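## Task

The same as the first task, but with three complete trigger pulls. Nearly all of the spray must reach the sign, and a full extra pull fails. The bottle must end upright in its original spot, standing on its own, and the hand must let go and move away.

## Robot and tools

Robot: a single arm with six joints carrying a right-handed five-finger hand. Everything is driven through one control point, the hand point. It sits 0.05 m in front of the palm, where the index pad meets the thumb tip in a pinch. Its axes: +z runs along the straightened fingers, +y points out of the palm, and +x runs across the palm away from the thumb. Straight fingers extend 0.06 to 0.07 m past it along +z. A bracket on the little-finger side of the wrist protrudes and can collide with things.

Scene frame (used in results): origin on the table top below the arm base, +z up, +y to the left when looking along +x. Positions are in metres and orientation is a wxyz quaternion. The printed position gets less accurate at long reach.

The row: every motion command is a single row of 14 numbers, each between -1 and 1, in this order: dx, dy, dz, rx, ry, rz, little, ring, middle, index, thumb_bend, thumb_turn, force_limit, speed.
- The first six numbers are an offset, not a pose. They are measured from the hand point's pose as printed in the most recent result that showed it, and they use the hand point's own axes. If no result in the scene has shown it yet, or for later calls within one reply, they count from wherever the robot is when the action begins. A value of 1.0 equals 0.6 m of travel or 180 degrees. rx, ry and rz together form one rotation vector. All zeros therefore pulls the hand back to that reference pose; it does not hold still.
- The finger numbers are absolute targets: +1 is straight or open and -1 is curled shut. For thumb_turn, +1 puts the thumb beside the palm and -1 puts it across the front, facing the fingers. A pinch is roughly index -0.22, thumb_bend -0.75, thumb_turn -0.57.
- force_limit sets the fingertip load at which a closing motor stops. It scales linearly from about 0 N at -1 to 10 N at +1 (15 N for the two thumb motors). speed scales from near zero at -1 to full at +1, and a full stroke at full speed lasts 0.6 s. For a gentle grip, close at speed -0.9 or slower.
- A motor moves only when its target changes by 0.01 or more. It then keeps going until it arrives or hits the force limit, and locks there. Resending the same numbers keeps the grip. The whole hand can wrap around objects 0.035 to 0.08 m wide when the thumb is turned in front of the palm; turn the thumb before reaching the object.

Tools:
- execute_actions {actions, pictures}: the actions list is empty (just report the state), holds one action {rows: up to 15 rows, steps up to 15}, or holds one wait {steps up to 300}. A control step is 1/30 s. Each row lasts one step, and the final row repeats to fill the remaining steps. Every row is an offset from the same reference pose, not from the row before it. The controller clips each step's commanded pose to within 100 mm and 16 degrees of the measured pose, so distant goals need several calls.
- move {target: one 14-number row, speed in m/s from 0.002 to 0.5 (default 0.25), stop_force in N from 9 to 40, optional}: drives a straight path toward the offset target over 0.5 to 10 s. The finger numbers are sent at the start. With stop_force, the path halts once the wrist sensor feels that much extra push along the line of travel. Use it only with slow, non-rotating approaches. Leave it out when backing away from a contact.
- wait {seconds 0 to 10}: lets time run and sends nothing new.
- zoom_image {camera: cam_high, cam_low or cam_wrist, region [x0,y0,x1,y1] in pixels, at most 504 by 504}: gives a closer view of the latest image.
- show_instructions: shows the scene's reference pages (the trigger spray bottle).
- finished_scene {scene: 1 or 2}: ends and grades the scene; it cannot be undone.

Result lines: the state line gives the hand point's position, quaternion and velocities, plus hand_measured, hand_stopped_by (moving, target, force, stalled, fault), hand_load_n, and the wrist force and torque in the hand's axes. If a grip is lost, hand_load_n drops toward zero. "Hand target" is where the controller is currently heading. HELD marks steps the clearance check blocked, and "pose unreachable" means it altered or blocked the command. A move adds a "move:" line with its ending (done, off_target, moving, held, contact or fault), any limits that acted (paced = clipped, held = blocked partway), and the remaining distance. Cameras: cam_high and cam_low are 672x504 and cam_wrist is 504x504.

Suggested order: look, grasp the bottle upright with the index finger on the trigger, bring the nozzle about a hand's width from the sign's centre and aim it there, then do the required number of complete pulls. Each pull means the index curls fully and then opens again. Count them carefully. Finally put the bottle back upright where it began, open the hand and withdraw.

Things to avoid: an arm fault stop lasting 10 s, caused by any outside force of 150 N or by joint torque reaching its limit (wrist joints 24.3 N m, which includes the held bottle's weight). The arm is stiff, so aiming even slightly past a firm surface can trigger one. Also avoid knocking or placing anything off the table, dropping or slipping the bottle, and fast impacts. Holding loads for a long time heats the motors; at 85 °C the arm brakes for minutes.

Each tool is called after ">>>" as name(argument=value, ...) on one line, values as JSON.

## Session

>>> execute_actions(actions=[])

Scene clock: 0.00 s of 6300.00 s.
end_effector_position=(+0.3227, +0.1605, +0.3164) hand_measured=(+1.000, +1.000, +1.000, +1.000, +1.000, +1.000) hand_load_n=(+0.0, +0.0, +0.0, +0.0, +0.0, +0.0) hand_stopped_by=(target, target, target, target, target, target) hand_force_limit=0.00 hand_speed=-0.80 end_effector_quat_wxyz=(-0.221, +0.809, +0.541, +0.070) end_effector_velocity=(-0.001, +0.000, -0.000) end_effector_angular_velocity=(-0.000, +0.002, -0.002)
Joint positions: [ 0.096 -1.384  2.217  0.703  1.155  0.248]
Joint velocities: [ 0.    -0.     0.001 -0.    -0.     0.002]
Motor temperatures (°C, as the motors report them): [33 29 33 41 40 34]
Wrist force (N, on the end effector, along its own x y z axes, offset not removed): no reading
Wrist torque (N m, same axes, about the end effector's origin, offset not removed): no reading
Hand target: +0.323, +0.160, +0.316; -0.221, +0.809, +0.541, +0.070
camera_calibration (this result's frames):
cam_wrist: T_world_to_cam=[[0.860687, -0.431133, -0.270817, -0.133], [-0.38644, -0.899507, 0.203841, 0.205061], [-0.331484, -0.0707886, -0.940801, 0.546245], [0, 0, 0, 1]] pos_world=[0.374787, 0.165781, 0.43609]

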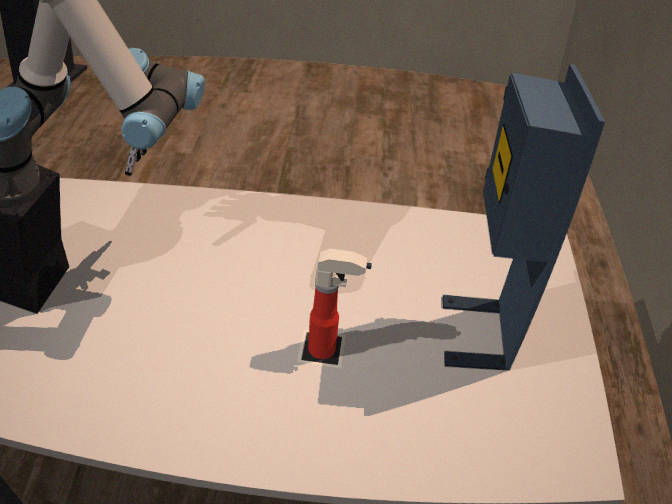

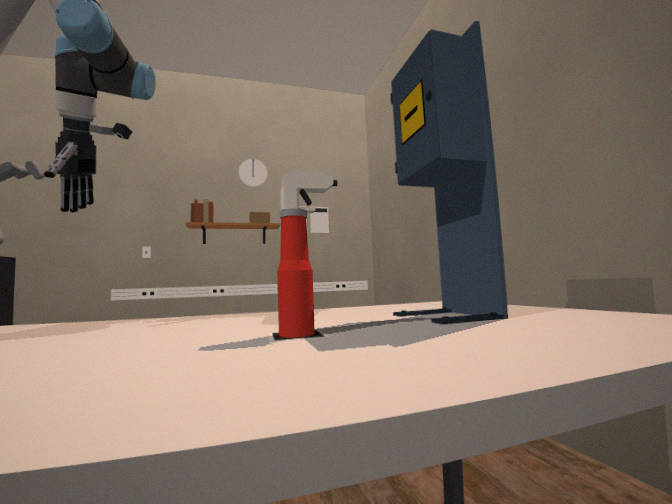

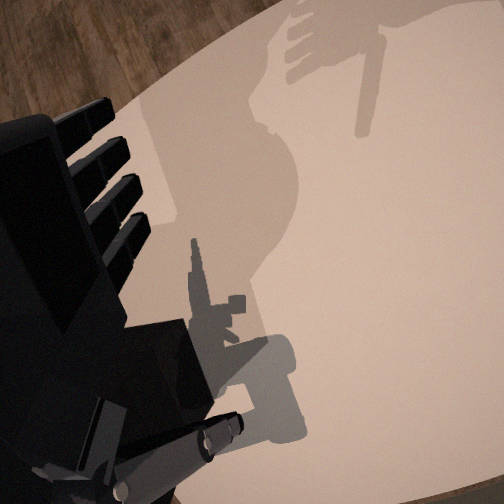

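>>> move(target=[-0.199,0.581,-0.132,-0.459,-0.473,-0.546,1,1,1,1,1,-1,0,0.5])

>>> zoom_image(camera="cam_high", region=[200, 220, 400, 380])

>>> zoom_image(camera="cam_low", region=[200, 150, 360, 280])

Scene clock: 9.67 s of 6300.00 s.
end_effector_position=(+0.6000, -0.0848, +0.2473) hand_measured=(+1.000, +1.000, +1.000, +1.000, +1.000, -1.000) hand_load_n=(+0.0, +0.0, +0.0, +0.0, +0.0, +0.0) hand_stopped_by=(target, target, target, target, target, target) hand_force_limit=0.00 hand_speed=0.50 end_effector_quat_wxyz=(+0.708, -0.001, +0.707, +0.001) end_effector_velocity=(+0.002, -0.001, -0.000) end_effector_angular_velocity=(-0.006, -0.008, +0.006)
Joint positions: [-0.526 -0.735  2.23  -1.788  0.858 -1.416]
Joint velocities: [-0.002  0.005 -0.008 -0.009 -0.007  0.003]
Motor temperatures (°C, as the motors report them): [33 29 33 41 40 34]
Wrist force (N, on the end effector, along its own x y z axes, offset not removed): [-0.7 -0.9 -0.1]
Wrist torque (N m, same axes, about the end effector's origin, offset not removed): [-0.14 0.08 -0.08]
Hand target: +0.600, -0.085, +0.247; +0.708, -0.002, +0.706, +0.001
Off the commanded pose: 0.001 m, 0 deg.
After step 90, 0.80 s passed at rest.
move: done
camera_calibration (this result's frames):
cam_wrist: T_world_to_cam=[[-0.0558512, 0.992493, 0.108807, 0.0806079], [-0.522857, -0.121914, 0.843657, 0.0951847], [0.850589, -0.00977152, 0.525741, -0.510977], [0, 0, 0, 1]] pos_world=[0.488902, -0.0733915, 0.179568]

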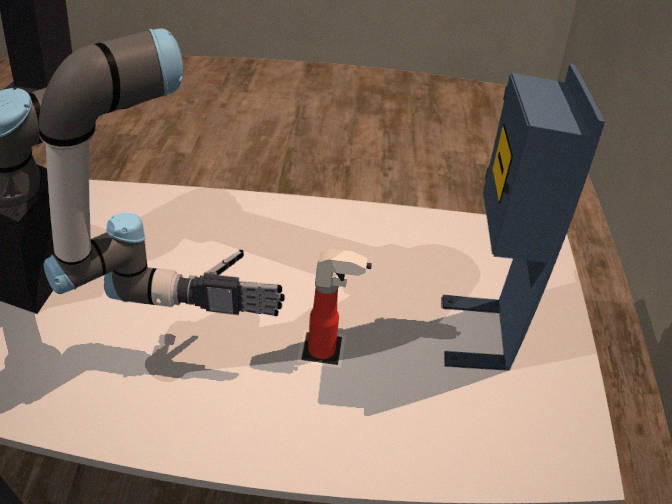

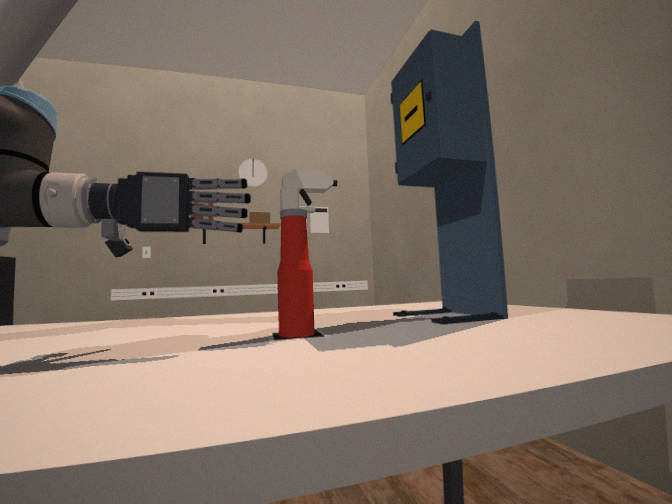

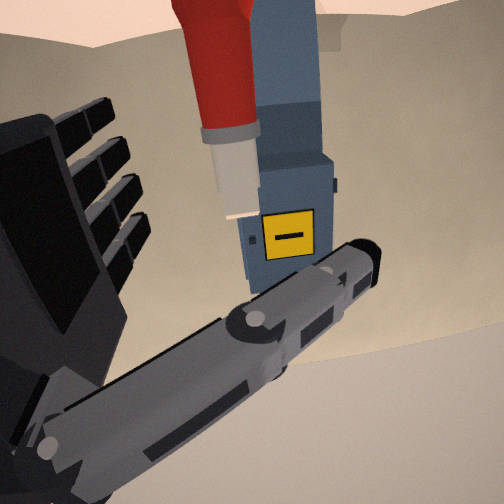

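Region (200, 220, 400, 380) of cam_high's 672x504 image, scaled by 2.520, with more detail than that image has; it fills the top 403 rows of this view, and the rest is white.

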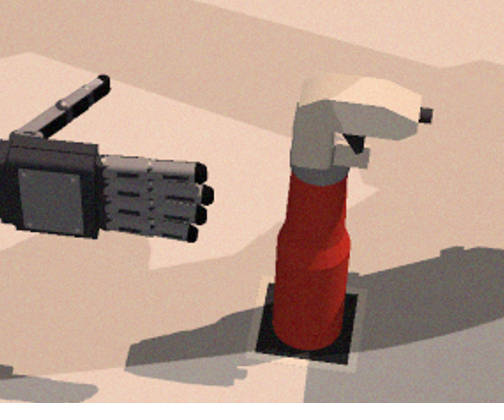

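Region (200, 150, 360, 280) of cam_low's 672x504 image, scaled by 3.150, with more detail than that image has; it fills the top 410 rows of this view, and the rest is white.

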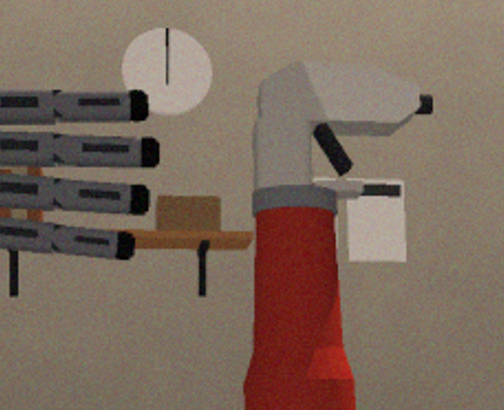

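>>> move(target=[0.005,0.021,0.24,0.015,0,0,1,1,1,1,1,-1,0,0.5], speed=0.1)

>>> zoom_image(camera="cam_low", region=[200, 150, 360, 280])

Scene clock: 13.70 s of 6300.00 s.
end_effector_position=(+0.7437, -0.0718, +0.2444) hand_measured=(+1.000, +1.000, +1.000, +1.000, +1.000, -1.000) hand_load_n=(+0.0, +0.0, +0.0, +0.0, +0.0, +0.0) hand_stopped_by=(target, target, target, target, target, target) hand_force_limit=0.00 hand_speed=0.50 end_effector_quat_wxyz=(+0.707, +0.015, +0.706, -0.016) end_effector_velocity=(+0.002, +0.000, -0.000) end_effector_angular_velocity=(-0.001, +0.001, -0.000)
Joint positions: [-0.297 -0.72   1.87  -1.397  1.126 -1.492]
Joint velocities: [ 0.003  0.001 -0.006  0.006  0.003 -0.002]
Motor temperatures (°C, as the motors report them): [33 29 33 41 40 34]
Wrist force (N, on the end effector, along its own x y z axes, offset not removed): [0.0 -1.0 0.8]
Wrist torque (N m, same axes, about the end effector's origin, offset not removed): [-0.21 -0.11 -0.07]
Hand target: +0.744, -0.072, +0.244; +0.707, +0.015, +0.706, -0.016
Off the commanded pose: 0.000 m, 0 deg.
move: done
camera_calibration (this result's frames):
cam_wrist: T_world_to_cam=[[-0.00909832, 0.994, 0.108999, 0.0413826], [-0.528204, -0.0973326, 0.84352, 0.180154], [0.849069, -0.0498991, 0.525921, -0.633357], [0, 0, 0, 1]] pos_world=[0.633298, -0.0552034, 0.176621]

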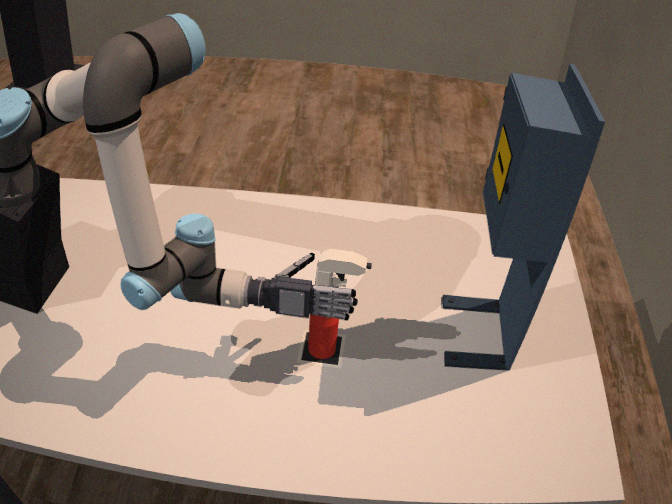

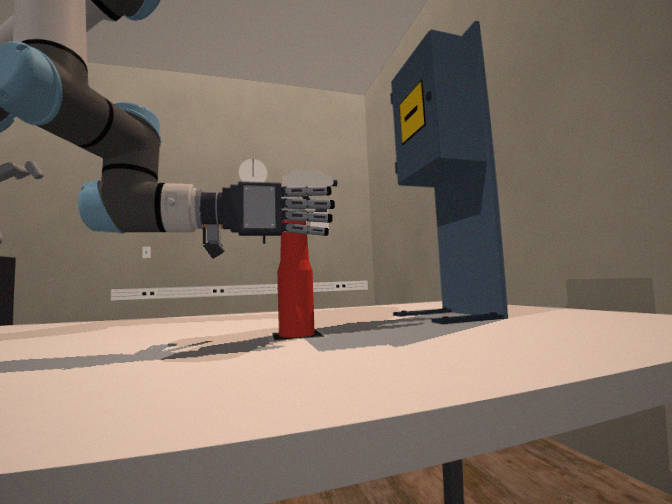

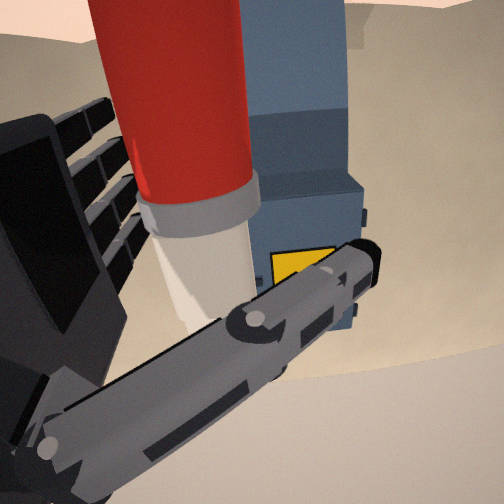

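Region (200, 150, 360, 280) of cam_low's 672x504 image, scaled by 3.150, with more detail than that image has; it fills the top 410 rows of this view, and the rest is white.

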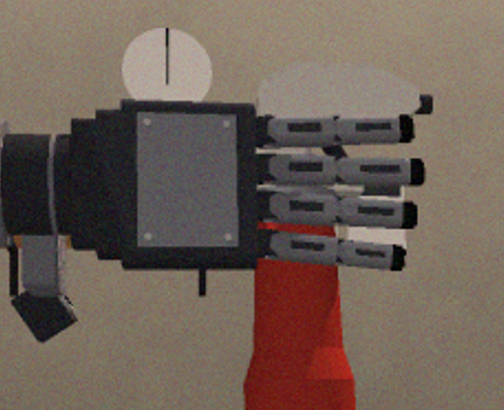

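Height matches; neck edge is about 6 mm further than before.

>>> move(target=[0,0.015,0.06,0,0,0,1,1,1,1,1,-1,0,0.5], speed=0.04)

>>> move(target=[0,0,0,0,0,0,-1,-1,-1,0.5,-1,-1,0.7,-0.6])

>>> zoom_image(camera="cam_high", region=[240, 220, 400, 380])

Scene clock: 17.73 s of 6300.00 s.
end_effector_position=(+0.7799, -0.0644, +0.2444) hand_measured=(+1.000, +1.000, +1.000, +1.000, +1.000, -1.000) hand_load_n=(+0.0, +0.0, +0.0, +0.0, +0.0, +0.0) hand_stopped_by=(target, target, target, target, target, target) hand_force_limit=0.00 hand_speed=0.50 end_effector_quat_wxyz=(+0.707, +0.015, +0.706, -0.016) end_effector_velocity=(+0.002, +0.001, -0.000) end_effector_angular_velocity=(+0.001, +0.000, +0.001)
Joint positions: [-0.253 -0.7    1.768 -1.311  1.169 -1.504]
Joint velocities: [ 0.003  0.001 -0.005  0.004  0.002  0.   ]
Motor temperatures (°C, as the motors report them): [33 29 33 41 40 34]
Wrist force (N, on the end effector, along its own x y z axes, offset not removed): [-0.4 -1.2 -0.3]
Wrist torque (N m, same axes, about the end effector's origin, offset not removed): [-0.19 0.11 0.00]
Hand target: +0.780, -0.064, +0.244; +0.707, +0.015, +0.706, -0.016
Off the commanded pose: 0.000 m, 0 deg.
move: done
camera_calibration (this result's frames):
cam_wrist: T_world_to_cam=[[-0.0090951, 0.993997, 0.109029, 0.0343823], [-0.528222, -0.0973555, 0.843506, 0.199997], [0.849057, -0.0499199, 0.525937, -0.66372], [0, 0, 0, 1]] pos_world=[0.669492, -0.0478379, 0.176628]

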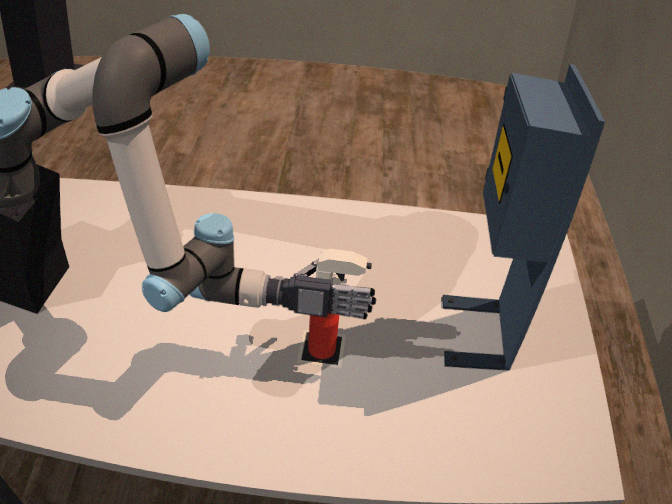

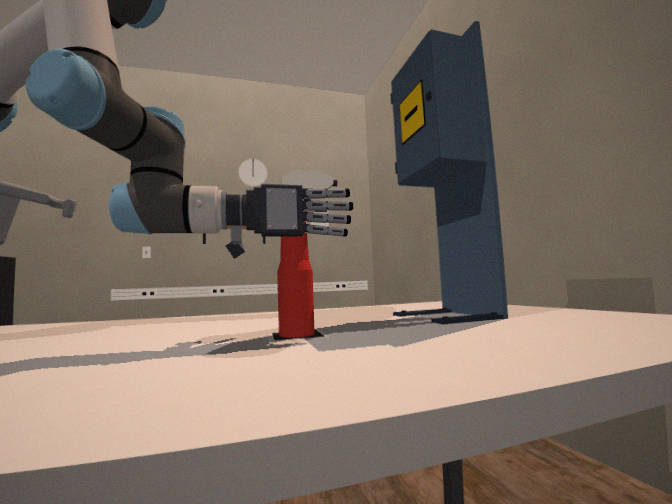

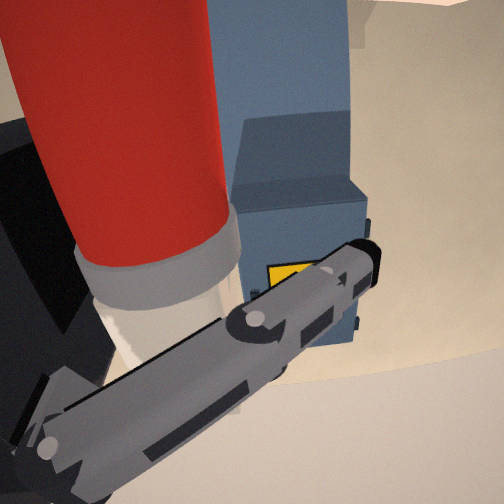

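Scene clock: 20.30 s of 6300.00 s.
end_effector_position=(+0.7799, -0.0644, +0.2444) hand_measured=(-0.528, -0.506, -0.082, +0.500, +0.164, -1.000) hand_load_n=(+10.5, +7.0, +8.0, +0.0, +12.5, +14.5) hand_stopped_by=(force, force, force, target, force, target) hand_force_limit=0.70 hand_speed=-0.60 end_effector_quat_wxyz=(+0.707, +0.015, +0.706, -0.016) end_effector_velocity=(-0.000, -0.001, -0.000) end_effector_angular_velocity=(-0.001, +0.000, -0.001)
Joint positions: [-0.253 -0.699  1.769 -1.311  1.169 -1.504]
Joint velocities: [-0.001 -0.     0.001 -0.    -0.    -0.001]
Motor temperatures (°C, as the motors report them): [33 29 33 41 40 34]
Wrist force (N, on the end effector, along its own x y z axes, offset not removed): [1.9 -0.5 0.6]
Wrist torque (N m, same axes, about the end effector's origin, offset not removed): [-0.16 -0.12 0.03]
Hand target: +0.780, -0.064, +0.244; +0.707, +0.015, +0.706, -0.016
Off the commanded pose: 0.000 m, 0 deg.
move: done
camera_calibration (this result's frames):
cam_wrist: T_world_to_cam=[[-0.00908833, 0.993997, 0.109029, 0.0343778], [-0.528195, -0.0973532, 0.843524, 0.199987], [0.849075, -0.0499222, 0.525909, -0.663703], [0, 0, 0, 1]] pos_world=[0.669478, -0.0478356, 0.176605]

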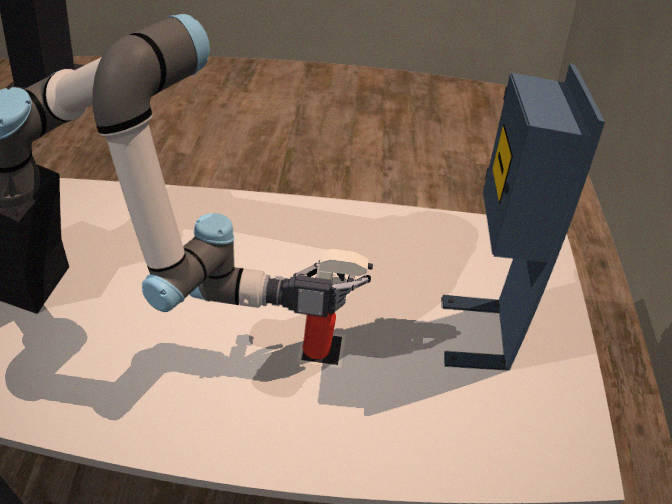

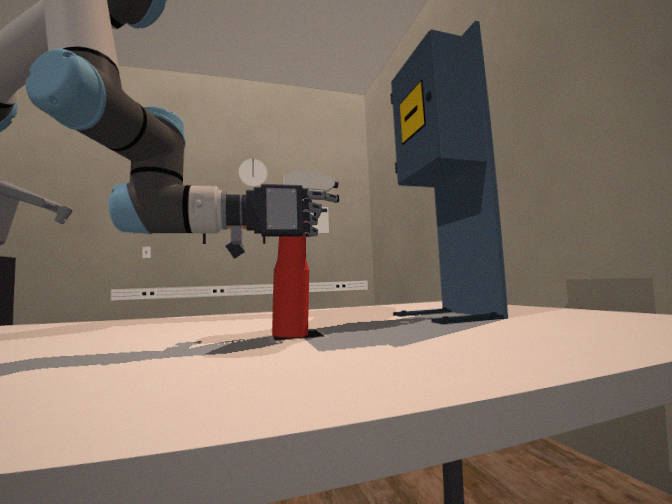

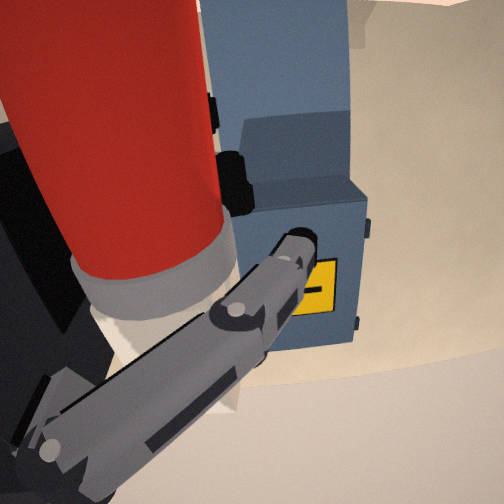

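Region (240, 220, 400, 380) of cam_high's 672x504 image, scaled by 3.150, with more detail than that image has.

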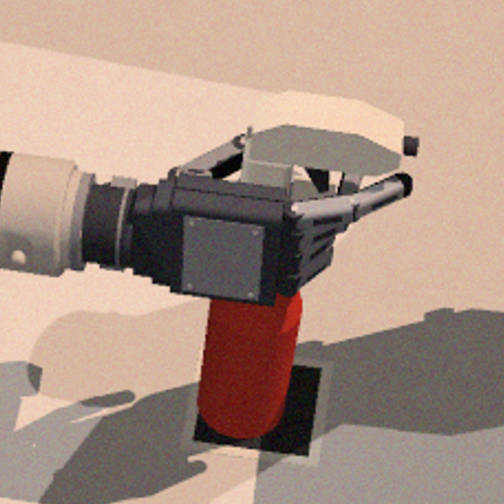

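>>> move(target=[-0.06,0,0,0,-0.017,0,-1,-1,-1,0.5,-1,-1,0.7,-0.6], speed=0.08)

>>> move(target=[-0.278,0.14,0.245,-0.025,0,0,-1,-1,-1,0.4,-1,-1,0.7,-0.6], speed=0.15)

>>> zoom_image(camera="cam_low", region=[310, 60, 450, 170])

>>> zoom_image(camera="cam_high", region=[380, 110, 540, 230])

Scene clock: 24.97 s of 6300.00 s.
end_effector_position=(+0.7798, -0.0644, +0.2802) hand_measured=(-0.528, -0.506, -0.082, +0.500, +0.164, -1.000) hand_load_n=(+10.5, +7.0, +8.0, +0.0, +12.5, +14.5) hand_stopped_by=(force, force, force, target, force, target) hand_force_limit=0.70 hand_speed=-0.60 end_effector_quat_wxyz=(+0.726, +0.015, +0.687, -0.016) end_effector_velocity=(+0.000, +0.000, +0.002) end_effector_angular_velocity=(+0.000, -0.004, +0.001)
Joint positions: [-0.254 -0.754  1.803 -1.349  1.172 -1.481]
Joint velocities: [ 0.    -0.003  0.002 -0.002 -0.     0.002]
Motor temperatures (°C, as the motors report them): [33 29 33 41 40 34]
Wrist force (N, on the end effector, along its own x y z axes, offset not removed): [1.1 -2.4 -1.0]
Wrist torque (N m, same axes, about the end effector's origin, offset not removed): [-0.31 0.03 -0.13]
Hand target: +0.780, -0.064, +0.280; +0.726, +0.015, +0.687, -0.016
Off the commanded pose: 0.000 m, 0 deg.
After step 90, 0.80 s passed at rest.
move: done
camera_calibration (this result's frames):
cam_wrist: T_world_to_cam=[[-0.0149114, 0.994248, 0.106061, 0.0357935], [-0.572172, -0.0954737, 0.814558, 0.212331], [0.819998, -0.0485389, 0.570304, -0.672173], [0, 0, 0, 1]] pos_world=[0.673204, -0.0479421, 0.206591]

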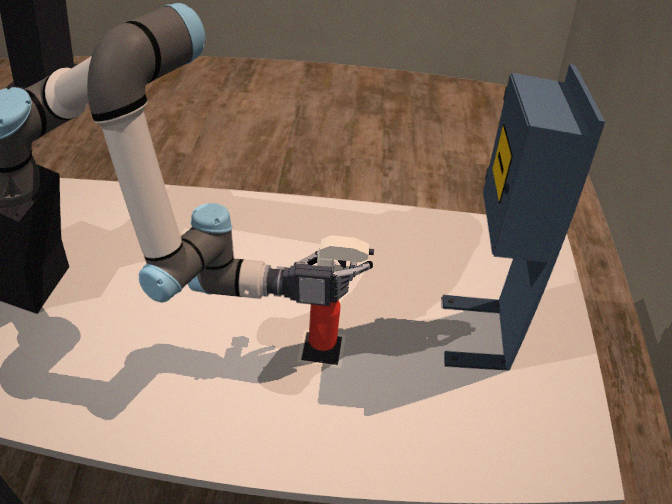

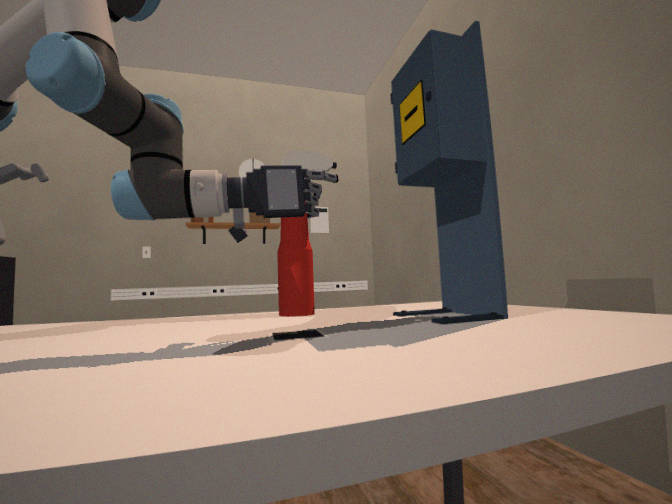

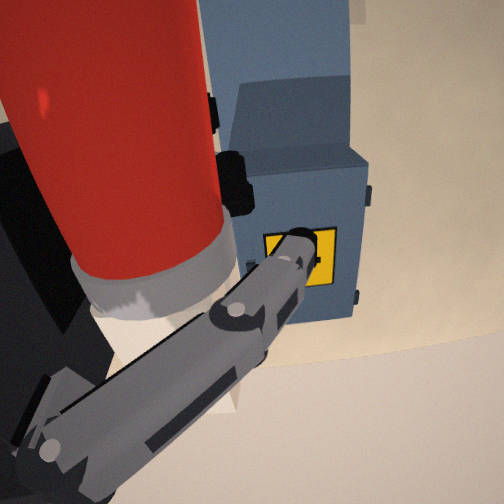

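Scene clock: 27.07 s of 6300.00 s.
end_effector_position=(+0.9211, +0.0137, +0.4543) hand_measured=(-0.528, -0.506, -0.082, +0.400, +0.164, -1.000) hand_load_n=(+10.5, +7.0, +8.0, +0.0, +12.5, +14.5) hand_stopped_by=(force, force, force, target, force, target) hand_force_limit=0.70 hand_speed=-0.60 end_effector_quat_wxyz=(+0.726, -0.014, +0.688, +0.011) end_effector_velocity=(+0.002, +0.000, +0.001) end_effector_angular_velocity=(-0.002, +0.001, +0.000)
Joint positions: [-0.084 -0.917  1.414 -0.783  1.256 -1.531]
Joint velocities: [ 0.001  0.002 -0.007  0.007  0.    -0.003]
Motor temperatures (°C, as the motors report them): [33 29 33 41 40 34]
Wrist force (N, on the end effector, along its own x y z axes, offset not removed): [3.1 -1.4 -1.4]
Wrist torque (N m, same axes, about the end effector's origin, offset not removed): [0.00 -0.25 0.14]
Hand target: +0.921, +0.014, +0.454; +0.726, -0.014, +0.688, +0.011
Off the commanded pose: 0.000 m, 0 deg.
move: done
camera_calibration (this result's frames):
cam_wrist: T_world_to_cam=[[-0.0926624, 0.990465, 0.101942, 0.015368], [-0.562922, -0.136562, 0.81515, 0.15052], [0.821299, 0.0181482, 0.570209, -0.885649], [0, 0, 0, 1]] pos_world=[0.813538, 0.0214067, 0.380742]

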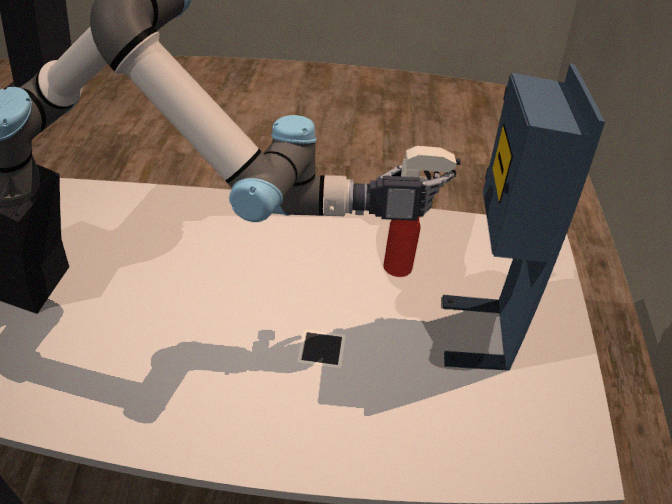

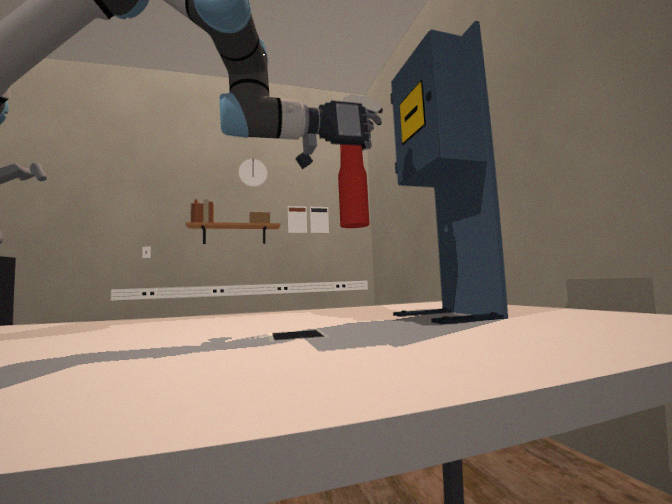

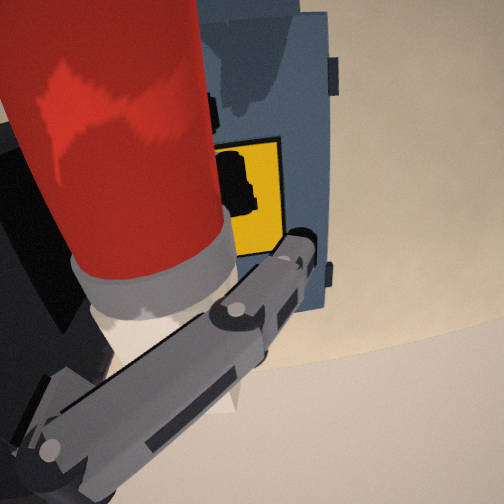

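Region (310, 60, 450, 170) of cam_low's 672x504 image, scaled by 3.600, with more detail than that image has; it fills the top 396 rows of this view, and the rest is white.

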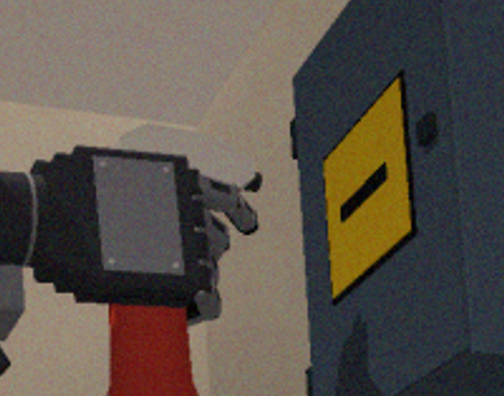

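Region (380, 110, 540, 230) of cam_high's 672x504 image, scaled by 3.150, with more detail than that image has; it fills the top 378 rows of this view, and the rest is white.

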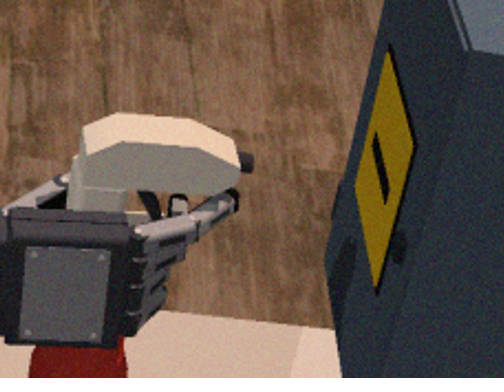

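>>> move(target=[-0.008,-0.005,0,0,0,0,-1,-1,-1,-1,-1,-1,1,-0.4])

>>> zoom_image(camera="cam_high", region=[380, 110, 540, 230])

Scene clock: 30.50 s of 6300.00 s.
end_effector_position=(+0.9210, +0.0107, +0.4592) hand_measured=(-0.528, -0.506, -0.082, -0.572, +0.164, -1.000) hand_load_n=(+10.5, +6.0, +7.0, +11.0, +13.5, +12.0) hand_stopped_by=(force, force, force, force, force, target) hand_force_limit=1.00 hand_speed=-0.40 end_effector_quat_wxyz=(+0.726, -0.014, +0.687, +0.011) end_effector_velocity=(+0.000, +0.000, +0.000) end_effector_angular_velocity=(+0.000, -0.001, +0.000)
Joint positions: [-0.089 -0.925  1.413 -0.775  1.251 -1.53 ]
Joint velocities: [ 0.    -0.    -0.    -0.    -0.     0.001]
Motor temperatures (°C, as the motors report them): [33 29 33 41 40 34]
Wrist force (N, on the end effector, along its own x y z axes, offset not removed): [1.8 0.3 -2.0]
Wrist torque (N m, same axes, about the end effector's origin, offset not removed): [0.22 -0.10 0.02]
Hand target: +0.921, +0.011, +0.459; +0.726, -0.014, +0.688, +0.011
Off the commanded pose: 0.000 m, 0 deg.
move: done
camera_calibration (this result's frames):
cam_wrist: T_world_to_cam=[[-0.0926691, 0.990467, 0.101922, 0.0178307], [-0.56296, -0.13655, 0.815126, 0.146138], [0.821273, 0.0181589, 0.570247, -0.888231], [0, 0, 0, 1]] pos_world=[0.813402, 0.0184238, 0.385573]

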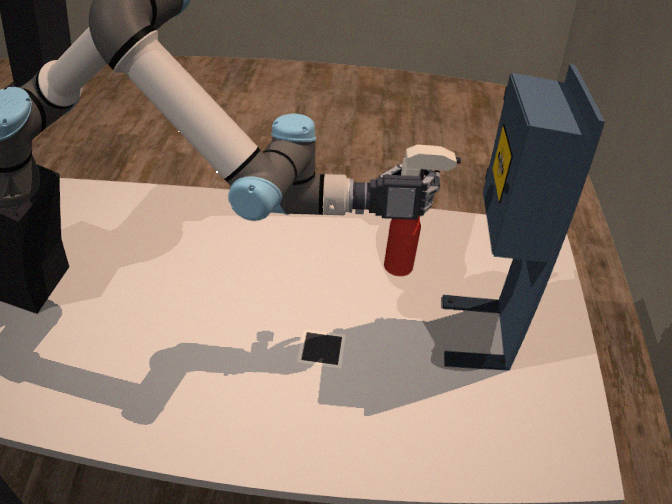

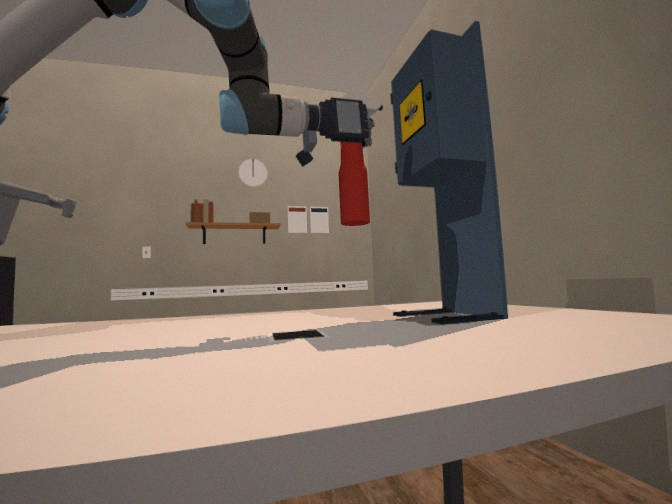

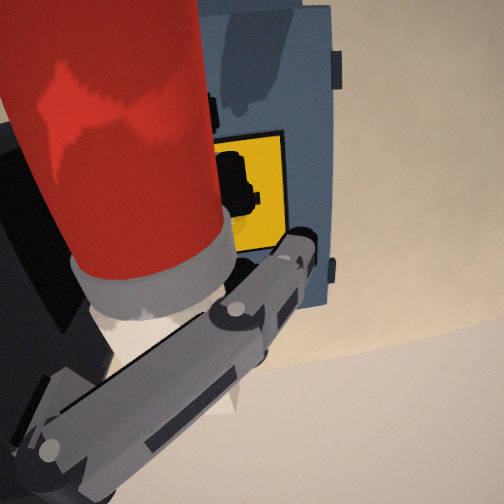

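Region (380, 110, 540, 230) of cam_high's 672x504 image, scaled by 3.150, with more detail than that image has; it fills the top 378 rows of this view, and the rest is white.

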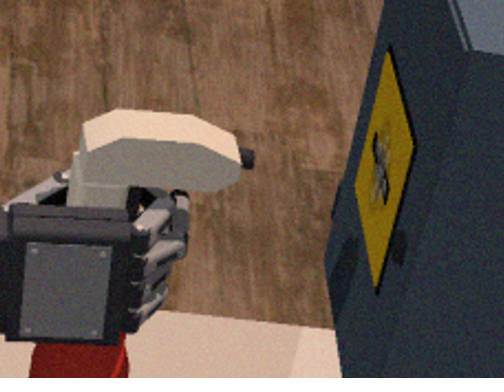

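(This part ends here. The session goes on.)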